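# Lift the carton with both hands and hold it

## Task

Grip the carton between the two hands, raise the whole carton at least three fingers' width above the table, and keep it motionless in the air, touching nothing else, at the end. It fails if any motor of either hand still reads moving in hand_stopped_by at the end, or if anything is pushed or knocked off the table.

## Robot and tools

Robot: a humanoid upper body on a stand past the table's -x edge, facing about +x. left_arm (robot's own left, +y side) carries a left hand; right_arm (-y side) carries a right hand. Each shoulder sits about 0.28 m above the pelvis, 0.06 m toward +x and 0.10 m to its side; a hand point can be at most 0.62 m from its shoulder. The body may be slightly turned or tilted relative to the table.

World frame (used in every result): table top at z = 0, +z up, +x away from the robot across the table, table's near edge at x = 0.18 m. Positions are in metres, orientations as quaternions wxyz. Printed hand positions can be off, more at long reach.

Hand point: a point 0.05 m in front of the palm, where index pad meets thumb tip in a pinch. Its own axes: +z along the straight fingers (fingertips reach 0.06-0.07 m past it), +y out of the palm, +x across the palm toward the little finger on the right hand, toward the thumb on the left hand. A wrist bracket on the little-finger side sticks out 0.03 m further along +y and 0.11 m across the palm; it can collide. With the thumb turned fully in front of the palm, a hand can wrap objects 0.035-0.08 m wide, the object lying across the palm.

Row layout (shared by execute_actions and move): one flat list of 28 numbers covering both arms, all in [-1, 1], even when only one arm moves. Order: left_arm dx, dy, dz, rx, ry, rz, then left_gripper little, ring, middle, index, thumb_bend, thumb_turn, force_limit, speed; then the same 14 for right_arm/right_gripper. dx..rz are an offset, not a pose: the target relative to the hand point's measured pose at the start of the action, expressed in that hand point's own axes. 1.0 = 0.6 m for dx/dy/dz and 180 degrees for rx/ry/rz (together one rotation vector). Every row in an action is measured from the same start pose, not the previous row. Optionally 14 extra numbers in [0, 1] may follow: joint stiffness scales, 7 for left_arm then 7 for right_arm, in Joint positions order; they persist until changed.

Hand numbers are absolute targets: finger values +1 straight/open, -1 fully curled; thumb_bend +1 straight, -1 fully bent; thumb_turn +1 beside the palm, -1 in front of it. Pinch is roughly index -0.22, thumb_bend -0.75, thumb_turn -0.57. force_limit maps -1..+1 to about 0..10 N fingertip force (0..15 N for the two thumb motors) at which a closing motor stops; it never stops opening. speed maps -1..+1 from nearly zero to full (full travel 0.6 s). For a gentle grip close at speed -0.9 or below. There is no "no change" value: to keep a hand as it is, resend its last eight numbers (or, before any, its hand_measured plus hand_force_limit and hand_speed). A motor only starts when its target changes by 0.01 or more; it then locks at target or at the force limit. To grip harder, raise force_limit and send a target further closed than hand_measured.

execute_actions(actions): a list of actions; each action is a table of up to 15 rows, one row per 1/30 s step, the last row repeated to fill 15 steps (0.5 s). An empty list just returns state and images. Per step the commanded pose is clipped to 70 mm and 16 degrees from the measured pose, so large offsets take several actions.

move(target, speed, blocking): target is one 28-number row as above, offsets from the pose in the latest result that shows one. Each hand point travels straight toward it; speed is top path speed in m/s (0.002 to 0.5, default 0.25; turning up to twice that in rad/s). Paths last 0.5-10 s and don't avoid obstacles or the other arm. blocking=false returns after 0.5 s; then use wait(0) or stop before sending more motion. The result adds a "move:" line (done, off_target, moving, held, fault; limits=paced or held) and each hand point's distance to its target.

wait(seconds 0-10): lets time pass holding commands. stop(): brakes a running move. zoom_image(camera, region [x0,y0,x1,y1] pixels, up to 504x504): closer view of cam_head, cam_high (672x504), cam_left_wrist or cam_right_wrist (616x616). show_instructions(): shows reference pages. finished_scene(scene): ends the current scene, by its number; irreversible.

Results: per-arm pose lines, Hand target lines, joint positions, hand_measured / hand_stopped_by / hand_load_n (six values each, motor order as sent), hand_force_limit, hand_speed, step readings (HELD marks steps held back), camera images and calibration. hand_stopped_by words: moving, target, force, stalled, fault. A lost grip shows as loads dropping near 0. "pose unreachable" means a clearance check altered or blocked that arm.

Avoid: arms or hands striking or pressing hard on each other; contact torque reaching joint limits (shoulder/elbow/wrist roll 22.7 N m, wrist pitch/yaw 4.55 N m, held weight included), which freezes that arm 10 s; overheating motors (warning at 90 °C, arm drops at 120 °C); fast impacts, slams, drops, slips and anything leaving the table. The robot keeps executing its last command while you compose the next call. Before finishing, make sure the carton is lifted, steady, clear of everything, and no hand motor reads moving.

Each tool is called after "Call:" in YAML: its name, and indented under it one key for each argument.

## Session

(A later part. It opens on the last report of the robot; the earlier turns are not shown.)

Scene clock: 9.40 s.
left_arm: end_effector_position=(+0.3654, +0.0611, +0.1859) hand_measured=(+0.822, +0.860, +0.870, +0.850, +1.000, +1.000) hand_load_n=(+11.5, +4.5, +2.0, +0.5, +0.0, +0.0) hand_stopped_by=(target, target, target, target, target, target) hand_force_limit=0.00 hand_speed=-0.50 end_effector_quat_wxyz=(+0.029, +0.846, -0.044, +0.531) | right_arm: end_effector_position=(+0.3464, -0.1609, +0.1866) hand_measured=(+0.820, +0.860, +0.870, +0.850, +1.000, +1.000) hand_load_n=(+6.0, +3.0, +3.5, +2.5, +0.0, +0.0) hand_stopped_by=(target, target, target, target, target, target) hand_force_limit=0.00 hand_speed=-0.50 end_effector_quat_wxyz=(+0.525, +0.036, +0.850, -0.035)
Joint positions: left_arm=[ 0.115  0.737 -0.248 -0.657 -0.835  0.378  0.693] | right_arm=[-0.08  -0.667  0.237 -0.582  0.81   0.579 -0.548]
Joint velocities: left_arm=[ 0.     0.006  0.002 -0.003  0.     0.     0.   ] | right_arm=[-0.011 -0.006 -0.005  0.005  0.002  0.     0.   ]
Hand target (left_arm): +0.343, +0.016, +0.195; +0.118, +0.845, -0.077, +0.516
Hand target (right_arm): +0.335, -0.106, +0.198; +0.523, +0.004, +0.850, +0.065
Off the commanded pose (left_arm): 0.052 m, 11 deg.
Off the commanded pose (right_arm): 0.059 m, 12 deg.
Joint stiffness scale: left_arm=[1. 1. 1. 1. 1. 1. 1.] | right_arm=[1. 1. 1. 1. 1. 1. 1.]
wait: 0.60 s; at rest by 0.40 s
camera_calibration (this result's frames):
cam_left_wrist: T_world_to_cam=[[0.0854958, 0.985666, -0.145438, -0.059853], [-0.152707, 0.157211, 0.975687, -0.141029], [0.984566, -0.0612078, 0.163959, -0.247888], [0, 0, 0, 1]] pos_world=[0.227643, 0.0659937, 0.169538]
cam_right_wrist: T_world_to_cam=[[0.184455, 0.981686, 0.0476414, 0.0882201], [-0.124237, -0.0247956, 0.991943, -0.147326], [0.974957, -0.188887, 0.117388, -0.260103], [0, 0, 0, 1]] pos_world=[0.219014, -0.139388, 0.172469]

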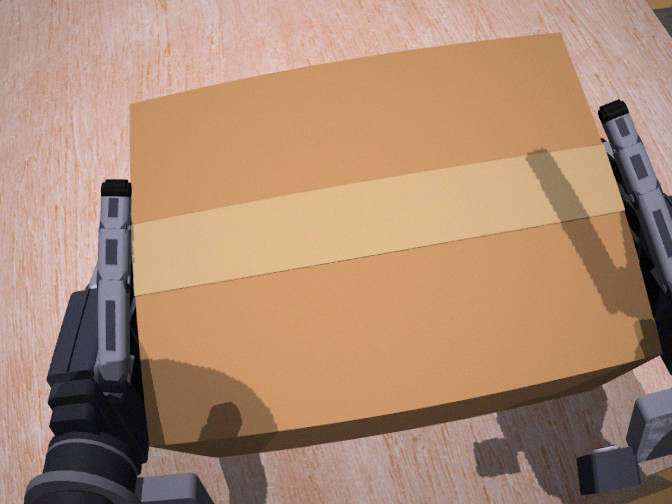

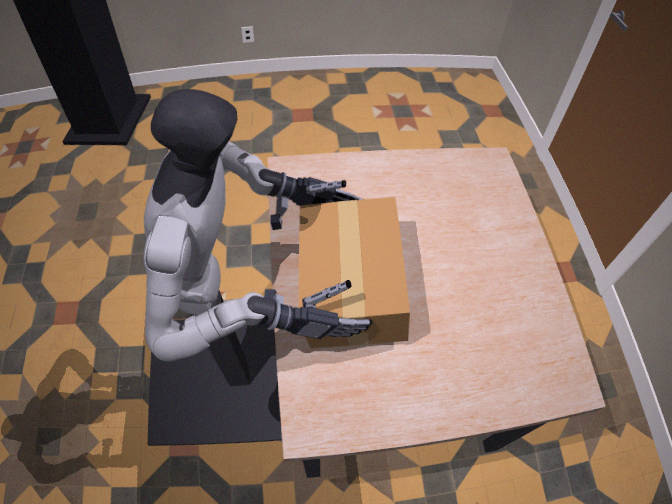

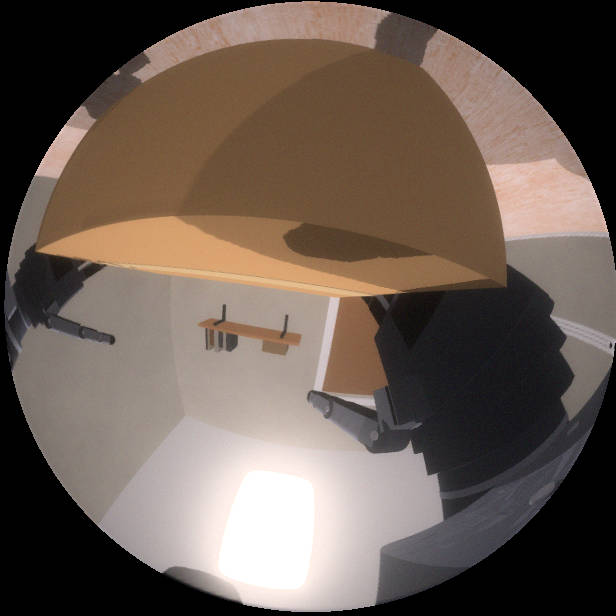

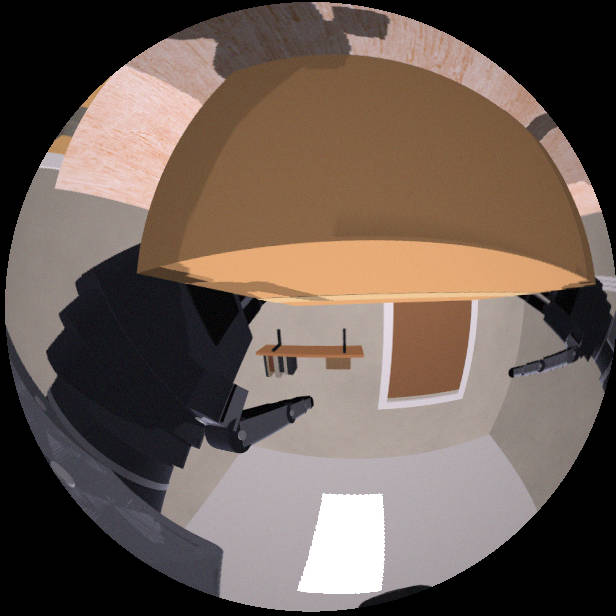

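Call:
execute_actions:
  actions:
    - [[-0.003,0.078,-0.027,-0.056,-0.006,-0.012,0.82,0.86,0.87,0.85,1,1,0,-0.5,0.001,0.09,-0.027,-0.062,0,0.015,0.82,0.86,0.87,0.85,1,1,0,-0.5],[-0.005,0.074,-0.022,-0.053,-0.006,-0.011,0.82,0.86,0.87,0.85,1,1,0,-0.5,0.003,0.086,-0.022,-0.059,0,0.014,0.82,0.86,0.87,0.85,1,1,0,-0.5],[-0.007,0.07,-0.017,-0.05,-0.006,-0.01,0.82,0.86,0.87,0.85,1,1,0,-0.5,0.006,0.081,-0.017,-0.056,0,0.013,0.82,0.86,0.87,0.85,1,1,0,-0.5],[-0.01,0.066,-0.012,-0.047,-0.006,-0.01,0.82,0.86,0.87,0.85,1,1,0,-0.5,0.009,0.076,-0.012,-0.053,0,0.012,0.82,0.86,0.87,0.85,1,1,0,-0.5],[-0.012,0.062,-0.007,-0.044,-0.006,-0.009,0.82,0.86,0.87,0.85,1,1,0,-0.5,0.012,0.071,-0.007,-0.05,0,0.011,0.82,0.86,0.87,0.85,1,1,0,-0.5],[-0.015,0.058,-0.002,-0.041,-0.006,-0.008,0.82,0.86,0.87,0.85,1,1,0,-0.5,0.015,0.066,-0.002,-0.046,0,0.01,0.82,0.86,0.87,0.85,1,1,0,-0.5],[-0.018,0.054,0.003,-0.038,-0.006,-0.008,0.82,0.86,0.87,0.85,1,1,0,-0.5,0.018,0.061,0.003,-0.042,0,0.01,0.82,0.86,0.87,0.85,1,1,0,-0.5],[-0.021,0.05,0.008,-0.035,-0.006,-0.007,0.82,0.86,0.87,0.85,1,1,0,-0.5,0.021,0.056,0.008,-0.038,0,0.009,0.82,0.86,0.87,0.85,1,1,0,-0.5],[-0.024,0.046,0.013,-0.032,-0.006,-0.007,0.82,0.86,0.87,0.85,1,1,0,-0.5,0.024,0.051,0.013,-0.035,0,0.008,0.82,0.86,0.87,0.85,1,1,0,-0.5],[-0.026,0.042,0.017,-0.03,-0.006,-0.006,0.82,0.86,0.87,0.85,1,1,0,-0.5,0.026,0.047,0.017,-0.032,0,0.008,0.82,0.86,0.87,0.85,1,1,0,-0.5]]
    - [[-0.008,0.02,0,-0.014,0,0,0.82,0.86,0.87,0.85,1,1,0,-0.5,0.008,0.022,0,-0.015,0,0,0.82,0.86,0.87,0.85,1,1,0,-0.5]]

Call:
move:
  target: [-0.024,-0.016,-0.045,0,0,0,0.82,0.86,0.87,0.85,1,1,0,-0.5,0.024,-0.016,-0.045,0,0,0,0.82,0.86,0.87,0.85,1,1,0,-0.5]
  speed: 0.08

Scene clock: 11.57 s.
left_arm: end_effector_position=(+0.3770, +0.0603, +0.1633) hand_measured=(+0.820, +0.860, +0.870, +0.850, +1.000, +1.000) hand_load_n=(+2.5, +0.0, +0.5, +0.5, +0.0, +0.0) hand_stopped_by=(target, target, target, target, target, target) hand_force_limit=0.00 hand_speed=-0.50 end_effector_quat_wxyz=(+0.028, +0.845, -0.048, +0.532) | right_arm: end_effector_position=(+0.3571, -0.1650, +0.1650) hand_measured=(+0.820, +0.860, +0.870, +0.850, +1.000, +1.000) hand_load_n=(+0.0, +0.0, +0.0, +3.5, +0.0, +0.0) hand_stopped_by=(target, target, target, target, target, target) hand_force_limit=0.00 hand_speed=-0.50 end_effector_quat_wxyz=(+0.534, +0.036, +0.844, -0.039)
Joint positions: left_arm=[ 0.047  0.724 -0.331 -0.482 -0.785  0.269  0.637] | right_arm=[-0.114 -0.645  0.324 -0.397  0.716  0.413 -0.48 ]
Joint velocities: left_arm=[ 0.008  0.003  0.003  0.003 -0.008 -0.005  0.   ] | right_arm=[-0.011 -0.011  0.012  0.005  0.003 -0.005  0.   ]
Hand target (left_arm): +0.372, +0.049, +0.163; +0.048, +0.846, -0.056, +0.528
Hand target (right_arm): +0.355, -0.151, +0.163; +0.530, +0.026, +0.847, -0.018
Off the commanded pose (left_arm): 0.013 m, 3 deg.
Off the commanded pose (right_arm): 0.014 m, 3 deg.
Joint stiffness scale: left_arm=[1. 1. 1. 1. 1. 1. 1.] | right_arm=[1. 1. 1. 1. 1. 1. 1.]
Step readings (end_effector_position; steps 1 to 15: 1st action; 16 to 30: 2nd action):
0: left_arm (+0.3654, +0.0611, +0.1859) | right_arm (+0.3464, -0.1609, +0.1866)
1: left_arm (+0.3654, +0.0611, +0.1859) | right_arm (+0.3464, -0.1609, +0.1866)
2: left_arm (+0.3653, +0.0612, +0.1859) | right_arm (+0.3463, -0.1609, +0.1866)
4: left_arm (+0.3657, +0.0616, +0.1838) | right_arm (+0.3462, -0.1610, +0.1844)
8: left_arm (+0.3697, +0.0615, +0.1759) | right_arm (+0.3505, -0.1622, +0.1787)
15: left_arm (+0.3753, +0.0602, +0.1673) | right_arm (+0.3555, -0.1644, +0.1678)
16: left_arm (+0.3753, +0.0602, +0.1671) | right_arm (+0.3556, -0.1645, +0.1678)
17: left_arm (+0.3756, +0.0603, +0.1666) | right_arm (+0.3559, -0.1646, +0.1675)
19: left_arm (+0.3765, +0.0603, +0.1643) | right_arm (+0.3567, -0.1649, +0.1659)
23: left_arm (+0.3769, +0.0603, +0.1635) | right_arm (+0.3571, -0.1650, +0.1652)
30: end_effector_position above
camera_calibration (this result's frames):
cam_left_wrist: T_world_to_cam=[[0.0919165, 0.986123, -0.138247, -0.0669909], [-0.156147, 0.151391, 0.976063, -0.115532], [0.983448, -0.0681295, 0.167895, -0.255489], [0, 0, 0, 1]] pos_world=[0.239378, 0.0661454, 0.1464]
cam_right_wrist: T_world_to_cam=[[0.187007, 0.9814, 0.0433815, 0.0910345], [-0.146618, -0.0157823, 0.989067, -0.114757], [0.971356, -0.191323, 0.140939, -0.271795], [0, 0, 0, 1]] pos_world=[0.23016, -0.143153, 0.14786]

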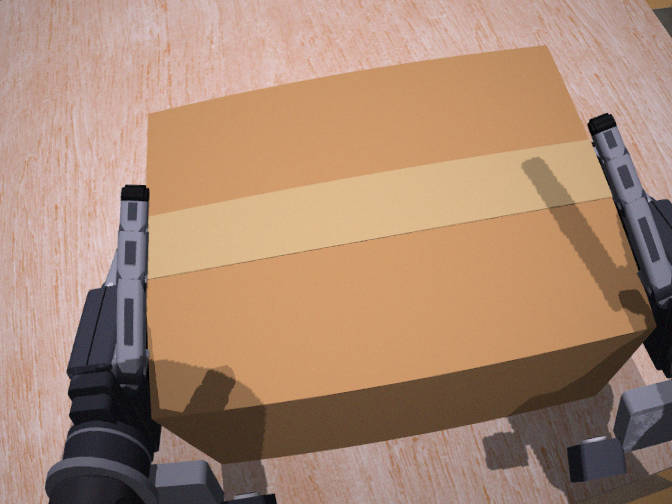

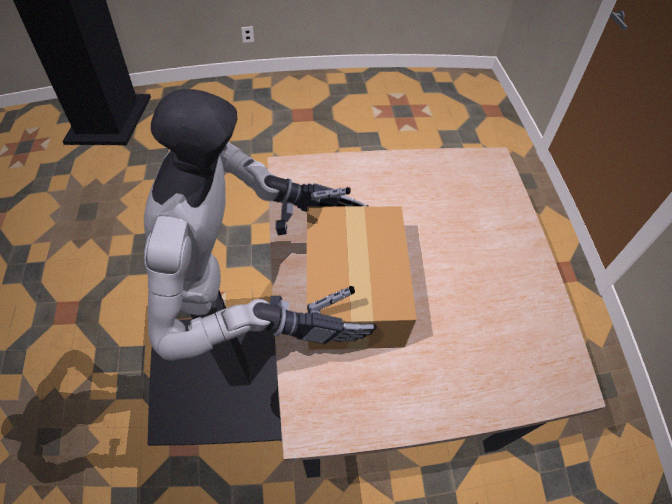

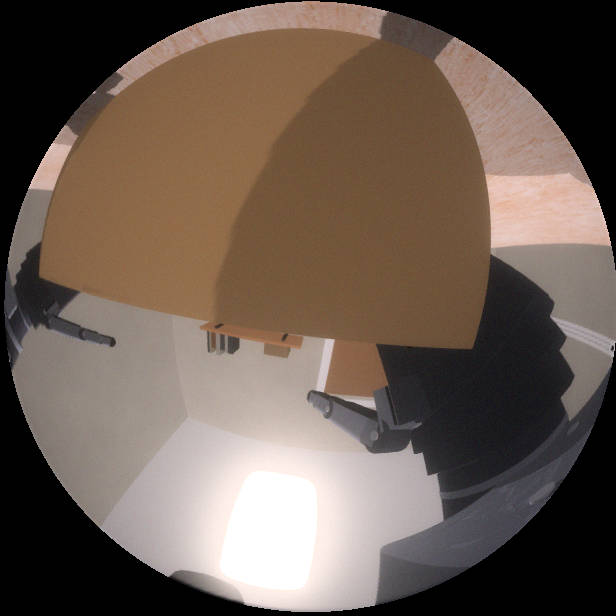

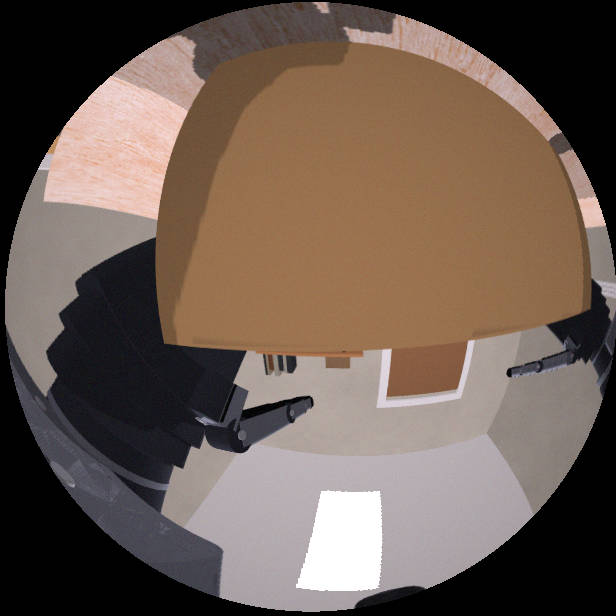

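Scene clock: 12.33 s.
left_arm: end_effector_position=(+0.3470, +0.0731, +0.1588) hand_measured=(+0.820, +0.860, +0.870, +0.850, +1.000, +1.000) hand_load_n=(+0.0, +0.0, +0.0, +0.0, +0.0, +0.0) hand_stopped_by=(target, target, target, target, target, target) hand_force_limit=0.00 hand_speed=-0.50 end_effector_quat_wxyz=(+0.028, +0.847, -0.045, +0.529) | right_arm: end_effector_position=(+0.3255, -0.1714, +0.1611) hand_measured=(+0.820, +0.860, +0.870, +0.850, +1.000, +1.000) hand_load_n=(+0.0, +0.0, +0.0, +0.0, +0.0, +0.0) hand_stopped_by=(target, target, target, target, target, target) hand_force_limit=0.00 hand_speed=-0.50 end_effector_quat_wxyz=(+0.531, +0.038, +0.846, -0.038)
Joint positions: left_arm=[ 0.225  0.758 -0.33  -0.541 -0.732  0.157  0.612] | right_arm=[ 0.056 -0.705  0.305 -0.476  0.702  0.32  -0.457]
Joint velocities: left_arm=[ 0.     0.023  0.008 -0.014  0.005 -0.005  0.   ] | right_arm=[ 0.014  0.     0.009  0.011  0.006 -0.004  0.   ]
Hand target (left_arm): +0.347, +0.073, +0.161; +0.028, +0.845, -0.048, +0.532
Hand target (right_arm): +0.326, -0.171, +0.163; +0.534, +0.035, +0.844, -0.039
Off the commanded pose (left_arm): 0.003 m, 1 deg.
Off the commanded pose (right_arm): 0.003 m, 0 deg.
Joint stiffness scale: left_arm=[1. 1. 1. 1. 1. 1. 1.] | right_arm=[1. 1. 1. 1. 1. 1. 1.]
move: done
camera_calibration (this result's frames):
cam_left_wrist: T_world_to_cam=[[0.086154, 0.986153, -0.141703, -0.0749663], [-0.148817, 0.153374, 0.976898, -0.120528], [0.985105, -0.063076, 0.15997, -0.223996], [0, 0, 0, 1]] pos_world=[0.209181, 0.0782854, 0.142953]
cam_right_wrist: T_world_to_cam=[[0.189176, 0.980831, 0.0467261, 0.102074], [-0.139849, -0.0201881, 0.989967, -0.118738], [0.971933, -0.193813, 0.133349, -0.241119], [0, 0, 0, 1]] pos_world=[0.198436, -0.149247, 0.14493]

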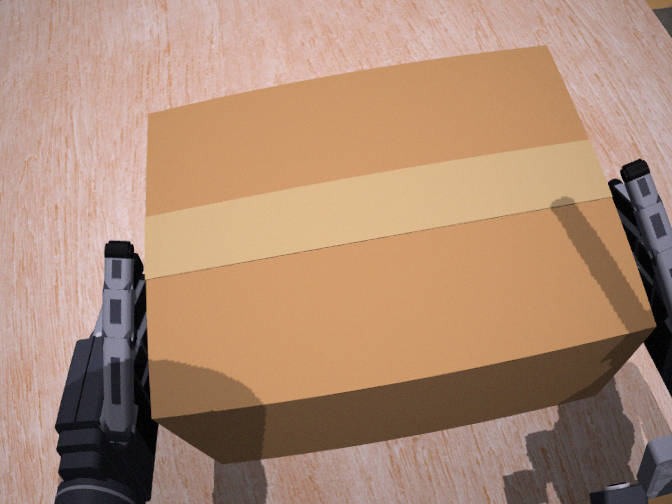

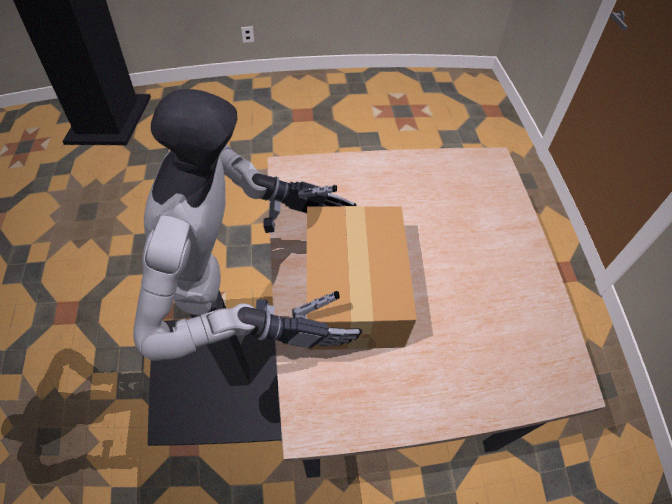

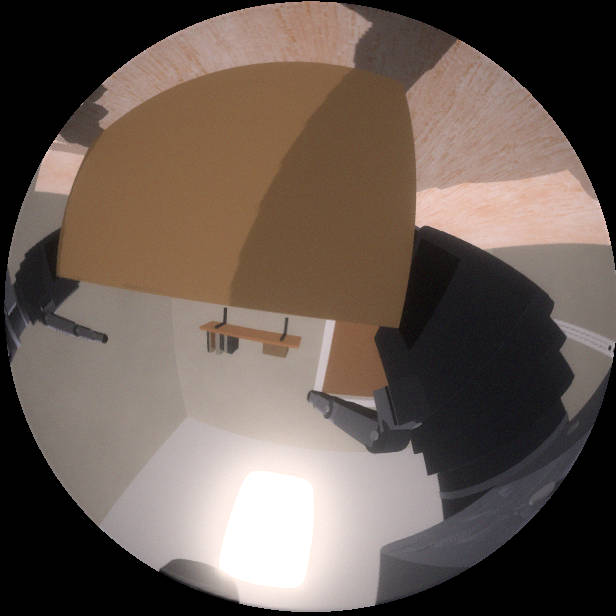

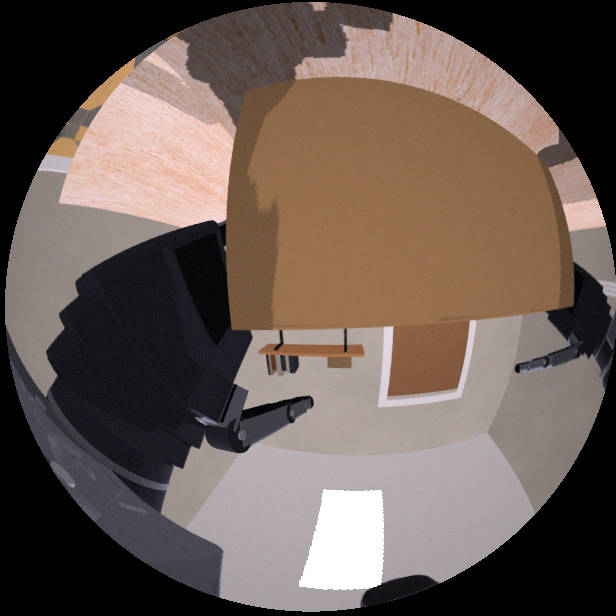

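Call:
move:
  target: [0.012,0.1,-0.022,-0.06,0,-0.012,0.82,0.88,0.89,0.85,1,1,0,-0.5,-0.01,0.108,-0.022,-0.064,0,0.016,0.82,0.88,0.89,0.85,1,1,0,-0.5]
  speed: 0.1

Scene clock: 13.87 s.
left_arm: end_effector_position=(+0.3483, +0.0622, +0.1597) hand_measured=(+0.820, +0.880, +0.890, +0.852, +1.000, +1.000) hand_load_n=(+3.0, +0.0, +0.0, +13.5, +0.0, +0.0) hand_stopped_by=(target, target, target, target, target, target) hand_force_limit=0.00 hand_speed=-0.50 end_effector_quat_wxyz=(+0.029, +0.847, -0.051, +0.529) | right_arm: end_effector_position=(+0.3273, -0.1616, +0.1614) hand_measured=(+0.820, +0.880, +0.890, +0.852, +1.000, +1.000) hand_load_n=(+3.0, +0.0, +0.0, +13.0, +0.0, +0.0) hand_stopped_by=(target, target, target, target, target, target) hand_force_limit=0.00 hand_speed=-0.50 end_effector_quat_wxyz=(+0.531, +0.033, +0.846, -0.037)
Joint positions: left_arm=[ 0.158  0.803 -0.422 -0.542 -0.763  0.133  0.692] | right_arm=[ 0.019 -0.727  0.372 -0.481  0.722  0.305 -0.516]
Joint velocities: left_arm=[-0.044  0.107 -0.095  0.029 -0.064 -0.102  0.08 ] | right_arm=[-0.026 -0.046  0.077  0.009  0.055 -0.064 -0.053]
Hand target (left_arm): +0.330, +0.018, +0.173; +0.115, +0.841, -0.082, +0.523
Hand target (right_arm): +0.319, -0.109, +0.174; +0.533, +0.003, +0.844, +0.059
Off the commanded pose (left_arm): 0.052 m, 11 deg.
Off the commanded pose (right_arm): 0.057 m, 12 deg.
Joint stiffness scale: left_arm=[1. 1. 1. 1. 1. 1. 1.] | right_arm=[1. 1. 1. 1. 1. 1. 1.]
move: off_target (left_arm, right_arm)
camera_calibration (this result's frames):
cam_left_wrist: T_world_to_cam=[[0.0964757, 0.985712, -0.13807, -0.0682953], [-0.148035, 0.151385, 0.977327, -0.119772], [0.984265, -0.0738491, 0.160525, -0.225225], [0, 0, 0, 1]] pos_world=[0.210539, 0.0688185, 0.143781]
cam_right_wrist: T_world_to_cam=[[0.179898, 0.98268, 0.0444659, 0.0957486], [-0.139236, -0.0193105, 0.990071, -0.118562], [0.973781, -0.184303, 0.133351, -0.240139], [0, 0, 0, 1]] pos_world=[0.200109, -0.140638, 0.14515]

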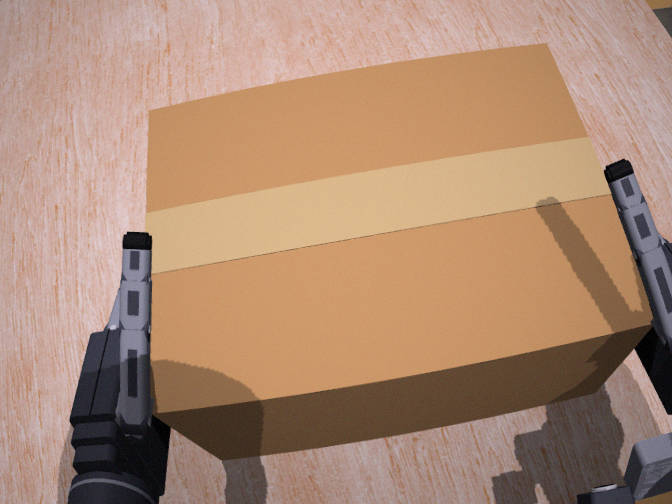

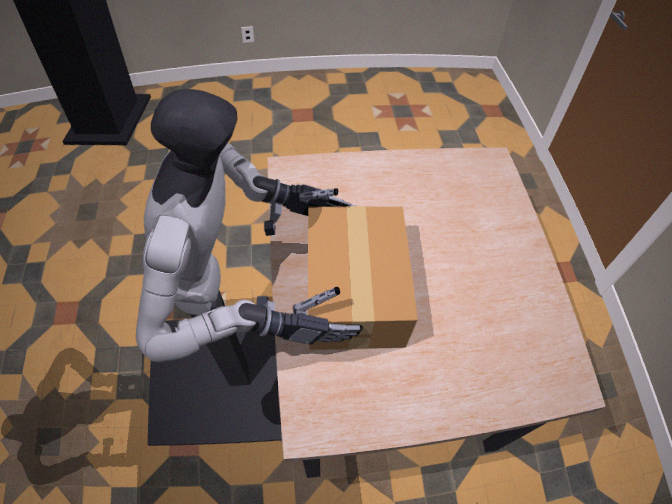

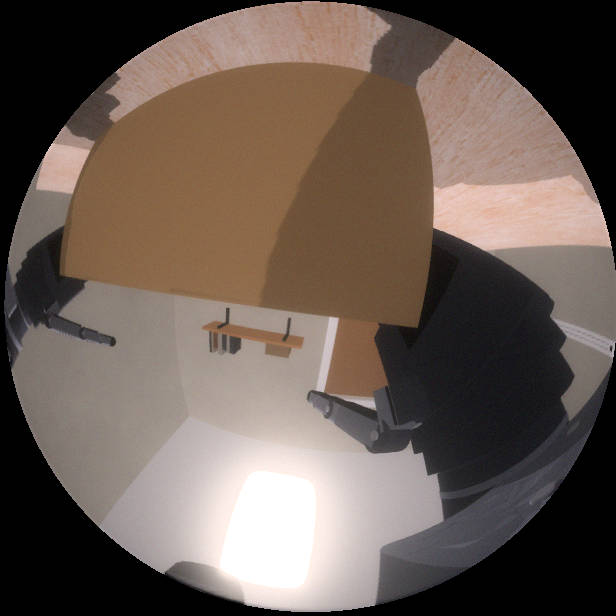

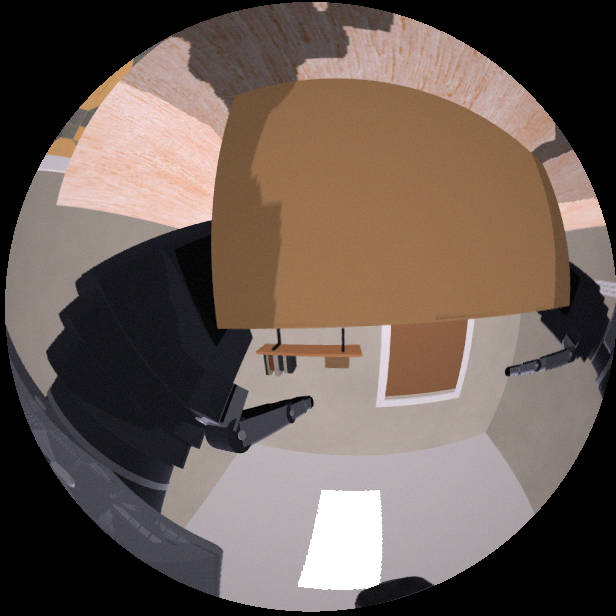

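Call:
execute_actions:
  actions:
    - [[0.01,0.082,-0.026,-0.058,0,-0.016,0.82,0.88,0.89,0.85,1,1,0,-0.5,-0.01,0.091,-0.025,-0.062,0,0.02,0.82,0.88,0.89,0.85,1,1,0,-0.5],[0.012,0.082,-0.027,-0.058,0,-0.017,0.82,0.88,0.89,0.85,1,1,0,-0.5,-0.012,0.091,-0.026,-0.062,0,0.021,0.82,0.88,0.89,0.85,1,1,0,-0.5],[0.014,0.082,-0.028,-0.058,0,-0.017,0.82,0.88,0.89,0.85,1,1,0,-0.5,-0.014,0.091,-0.027,-0.062,0,0.021,0.82,0.88,0.89,0.85,1,1,0,-0.5],[0.016,0.082,-0.029,-0.058,0,-0.017,0.82,0.88,0.89,0.85,1,1,0,-0.5,-0.016,0.091,-0.028,-0.062,0,0.021,0.82,0.88,0.89,0.85,1,1,0,-0.5],[0.018,0.082,-0.03,-0.058,0,-0.017,0.82,0.88,0.89,0.85,1,1,0,-0.5,-0.018,0.091,-0.029,-0.062,0,0.021,0.82,0.88,0.89,0.85,1,1,0,-0.5],[0.02,0.082,-0.031,-0.058,0,-0.017,0.82,0.88,0.89,0.85,1,1,0,-0.5,-0.02,0.091,-0.03,-0.062,0,0.021,0.82,0.88,0.89,0.85,1,1,0,-0.5],[0.022,0.082,-0.032,-0.058,0,-0.017,0.82,0.88,0.89,0.85,1,1,0,-0.5,-0.022,0.091,-0.031,-0.062,0,0.021,0.82,0.88,0.89,0.85,1,1,0,-0.5],[0.024,0.082,-0.033,-0.058,0,-0.017,0.82,0.88,0.89,0.85,1,1,0,-0.5,-0.024,0.091,-0.032,-0.062,0,0.021,0.82,0.88,0.89,0.85,1,1,0,-0.5],[0.026,0.082,-0.034,-0.058,0,-0.017,0.82,0.88,0.89,0.85,1,1,0,-0.5,-0.026,0.091,-0.033,-0.062,0,0.021,0.82,0.88,0.89,0.85,1,1,0,-0.5],[0.028,0.082,-0.035,-0.058,0,-0.017,0.82,0.88,0.89,0.85,1,1,0,-0.5,-0.028,0.091,-0.034,-0.062,0,0.021,0.82,0.88,0.89,0.85,1,1,0,-0.5],[0.03,0.082,-0.036,-0.058,0,-0.017,0.82,0.88,0.89,0.85,1,1,0,-0.5,-0.03,0.091,-0.035,-0.062,0,0.021,0.82,0.88,0.89,0.85,1,1,0,-0.5],[0.032,0.082,-0.037,-0.058,0,-0.017,0.82,0.88,0.89,0.85,1,1,0,-0.5,-0.032,0.091,-0.036,-0.062,0,0.021,0.82,0.88,0.89,0.85,1,1,0,-0.5],[0.034,0.082,-0.038,-0.058,0,-0.017,0.82,0.88,0.89,0.85,1,1,0,-0.5,-0.034,0.091,-0.037,-0.062,0,0.021,0.82,0.88,0.89,0.85,1,1,0,-0.5],[0.036,0.082,-0.039,-0.058,0,-0.017,0.82,0.88,0.89,0.85,1,1,0,-0.5,-0.036,0.091,-0.038,-0.062,0,0.021,0.82,0.88,0.89,0.85,1,1,0,-0.5],[0.038,0.082,-0.04,-0.058,0,-0.017,0.82,0.88,0.89,0.85,1,1,0,-0.5,-0.038,0.091,-0.039,-0.062,0,0.021,0.82,0.88,0.89,0.85,1,1,0,-0.5]]

Call:
wait:
  seconds: 0.6

Scene clock: 15.23 s.
left_arm: end_effector_position=(+0.3446, +0.0617, +0.1680) hand_measured=(+0.820, +0.880, +0.890, +0.852, +1.000, +1.000) hand_load_n=(+7.0, +0.5, +0.0, +11.5, +0.0, +0.0) hand_stopped_by=(target, target, target, target, target, target) hand_force_limit=0.00 hand_speed=-0.50 end_effector_quat_wxyz=(+0.033, +0.853, -0.046, +0.518) | right_arm: end_effector_position=(+0.3233, -0.1619, +0.1672) hand_measured=(+0.820, +0.880, +0.890, +0.852, +1.000, +1.000) hand_load_n=(+5.0, +0.0, +0.0, +13.5, +0.0, +0.0) hand_stopped_by=(target, target, target, target, target, target) hand_force_limit=0.00 hand_speed=-0.50 end_effector_quat_wxyz=(+0.518, +0.039, +0.854, -0.034)
Joint positions: left_arm=[ 0.148  0.887 -0.449 -0.613 -0.855  0.128  0.768] | right_arm=[ 0.017 -0.792  0.376 -0.549  0.819  0.337 -0.585]
Joint velocities: left_arm=[-0.089  0.21  -0.002 -0.252 -0.117 -0.024  0.201] | right_arm=[-0.011 -0.138 -0.095 -0.255  0.15  -0.006 -0.161]
Hand target (left_arm): +0.328, +0.019, +0.192; +0.118, +0.841, -0.079, +0.522
Hand target (right_arm): +0.317, -0.109, +0.192; +0.533, +0.005, +0.844, +0.063
Off the commanded pose (left_arm): 0.054 m, 11 deg.
Off the commanded pose (right_arm): 0.061 m, 12 deg.
Joint stiffness scale: left_arm=[1. 1. 1. 1. 1. 1. 1.] | right_arm=[1. 1. 1. 1. 1. 1. 1.]
Step readings (end_effector_position):
0: left_arm (+0.3484, +0.0622, +0.1597) | right_arm (+0.3274, -0.1616, +0.1614)
1: left_arm (+0.3484, +0.0622, +0.1597) | right_arm (+0.3274, -0.1616, +0.1614)
2: left_arm (+0.3484, +0.0623, +0.1599) | right_arm (+0.3274, -0.1616, +0.1616)
4: left_arm (+0.3483, +0.0624, +0.1602) | right_arm (+0.3271, -0.1618, +0.1619)
8: left_arm (+0.3465, +0.0625, +0.1610) | right_arm (+0.3254, -0.1617, +0.1626)
15: end_effector_position above
camera_calibration (this result's frames):
cam_left_wrist: T_world_to_cam=[[0.0887882, 0.984533, -0.151035, -0.0614591], [-0.122957, 0.161308, 0.979215, -0.137935], [0.988432, -0.0683719, 0.135377, -0.220568], [0, 0, 0, 1]] pos_world=[0.206513, 0.0676778, 0.155646]
cam_right_wrist: T_world_to_cam=[[0.188943, 0.980708, 0.0501302, 0.0924025], [-0.109915, -0.0296078, 0.9935, -0.136639], [0.975817, -0.193225, 0.102201, -0.233895], [0, 0, 0, 1]] pos_world=[0.195761, -0.13986, 0.155023]

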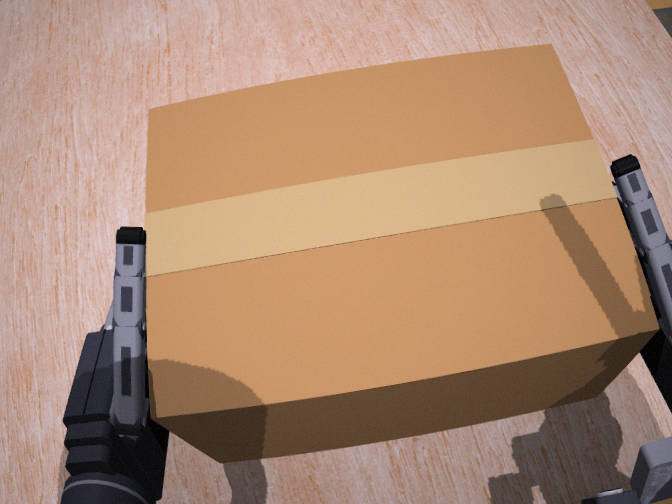

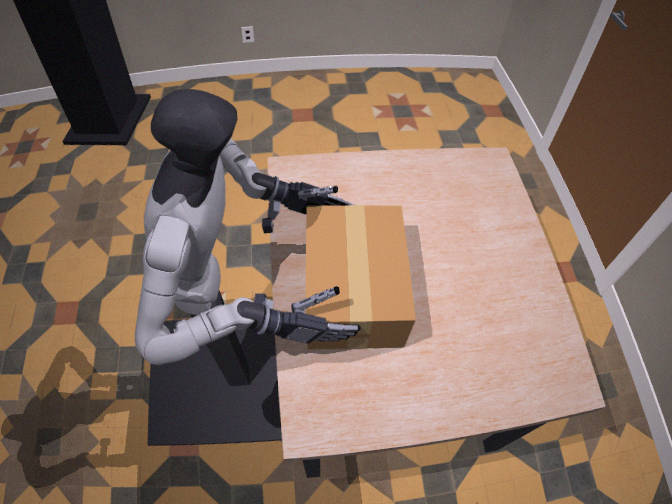

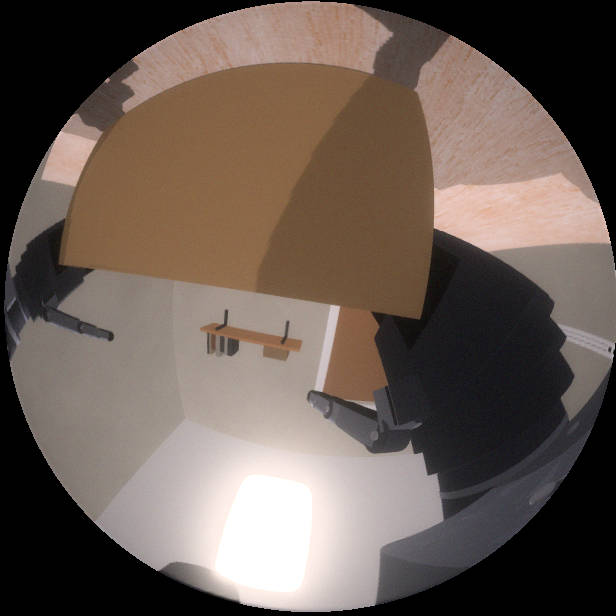

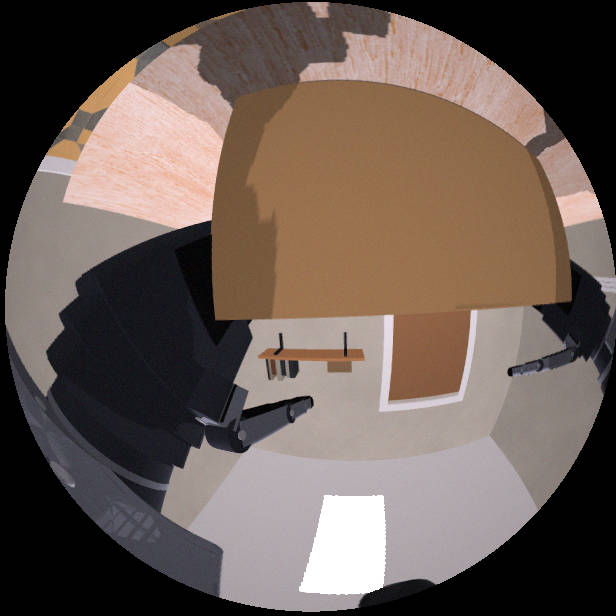

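Scene clock: 15.83 s.
left_arm: end_effector_position=(+0.3497, +0.0613, +0.1799) hand_measured=(+0.820, +0.880, +0.890, +0.852, +1.000, +1.000) hand_load_n=(+9.0, +1.5, +0.0, +8.5, +0.0, +0.0) hand_stopped_by=(target, target, target, target, target, target) hand_force_limit=0.00 hand_speed=-0.50 end_effector_quat_wxyz=(+0.036, +0.845, -0.041, +0.532) | right_arm: end_effector_position=(+0.3278, -0.1623, +0.1798) hand_measured=(+0.820, +0.880, +0.890, +0.852, +1.000, +1.000) hand_load_n=(+6.0, +0.0, +0.0, +11.0, +0.0, +0.0) hand_stopped_by=(target, target, target, target, target, target) hand_force_limit=0.00 hand_speed=-0.50 end_effector_quat_wxyz=(+0.533, +0.041, +0.844, -0.034)
Joint positions: left_arm=[ 0.135  0.9   -0.442 -0.631 -0.86   0.115  0.782] | right_arm=[ 0.006 -0.801  0.366 -0.569  0.827  0.328 -0.597]
Joint velocities: left_arm=[0.02  0.    0.014 0.002 0.    0.    0.   ] | right_arm=[-0.002 -0.009 -0.005 -0.005 -0.006  0.     0.   ]
Hand target (left_arm): +0.328, +0.019, +0.192; +0.118, +0.841, -0.079, +0.522
Hand target (right_arm): +0.317, -0.109, +0.192; +0.533, +0.005, +0.844, +0.063
Off the commanded pose (left_arm): 0.051 m, 11 deg.
Off the commanded pose (right_arm): 0.058 m, 12 deg.
Joint stiffness scale: left_arm=[1. 1. 1. 1. 1. 1. 1.] | right_arm=[1. 1. 1. 1. 1. 1. 1.]
wait: 0.60 s; at rest by 0.33 s
camera_calibration (this result's frames):
cam_left_wrist: T_world_to_cam=[[0.0887263, 0.983417, -0.158171, -0.0583165], [-0.155513, 0.170527, 0.973004, -0.136966], [0.983841, -0.0617334, 0.168064, -0.231891], [0, 0, 0, 1]] pos_world=[0.212018, 0.0663905, 0.163017]
cam_right_wrist: T_world_to_cam=[[0.189159, 0.980239, 0.0578886, 0.0897098], [-0.144726, -0.0304781, 0.989002, -0.136635], [0.971223, -0.195456, 0.136101, -0.244692], [0, 0, 0, 1]] pos_world=[0.200906, -0.139928, 0.163242]

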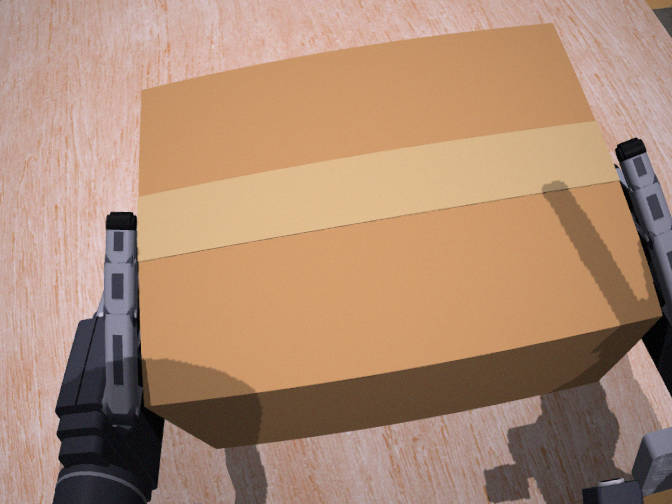

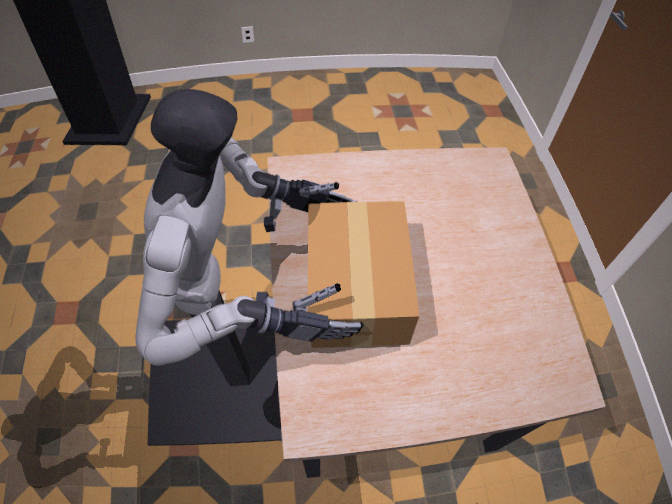

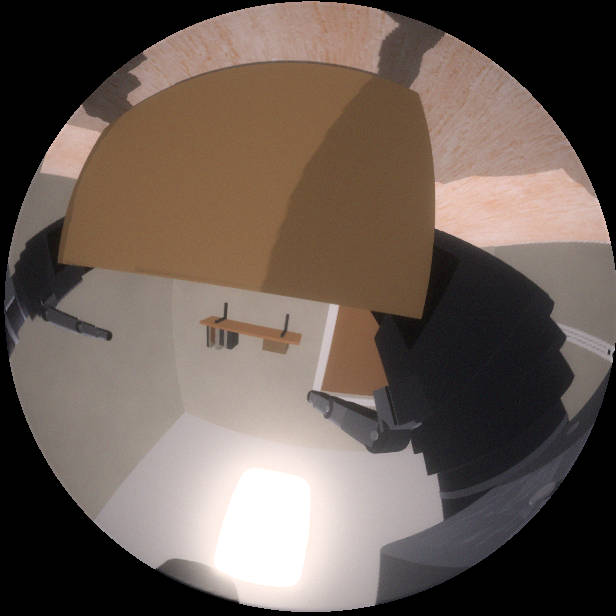

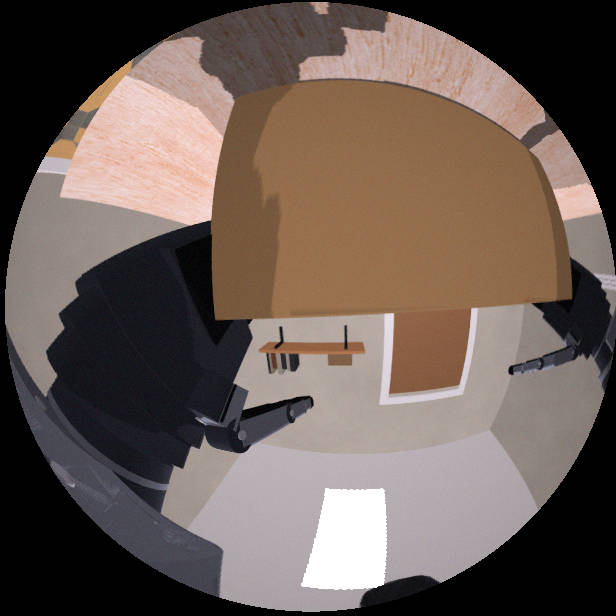

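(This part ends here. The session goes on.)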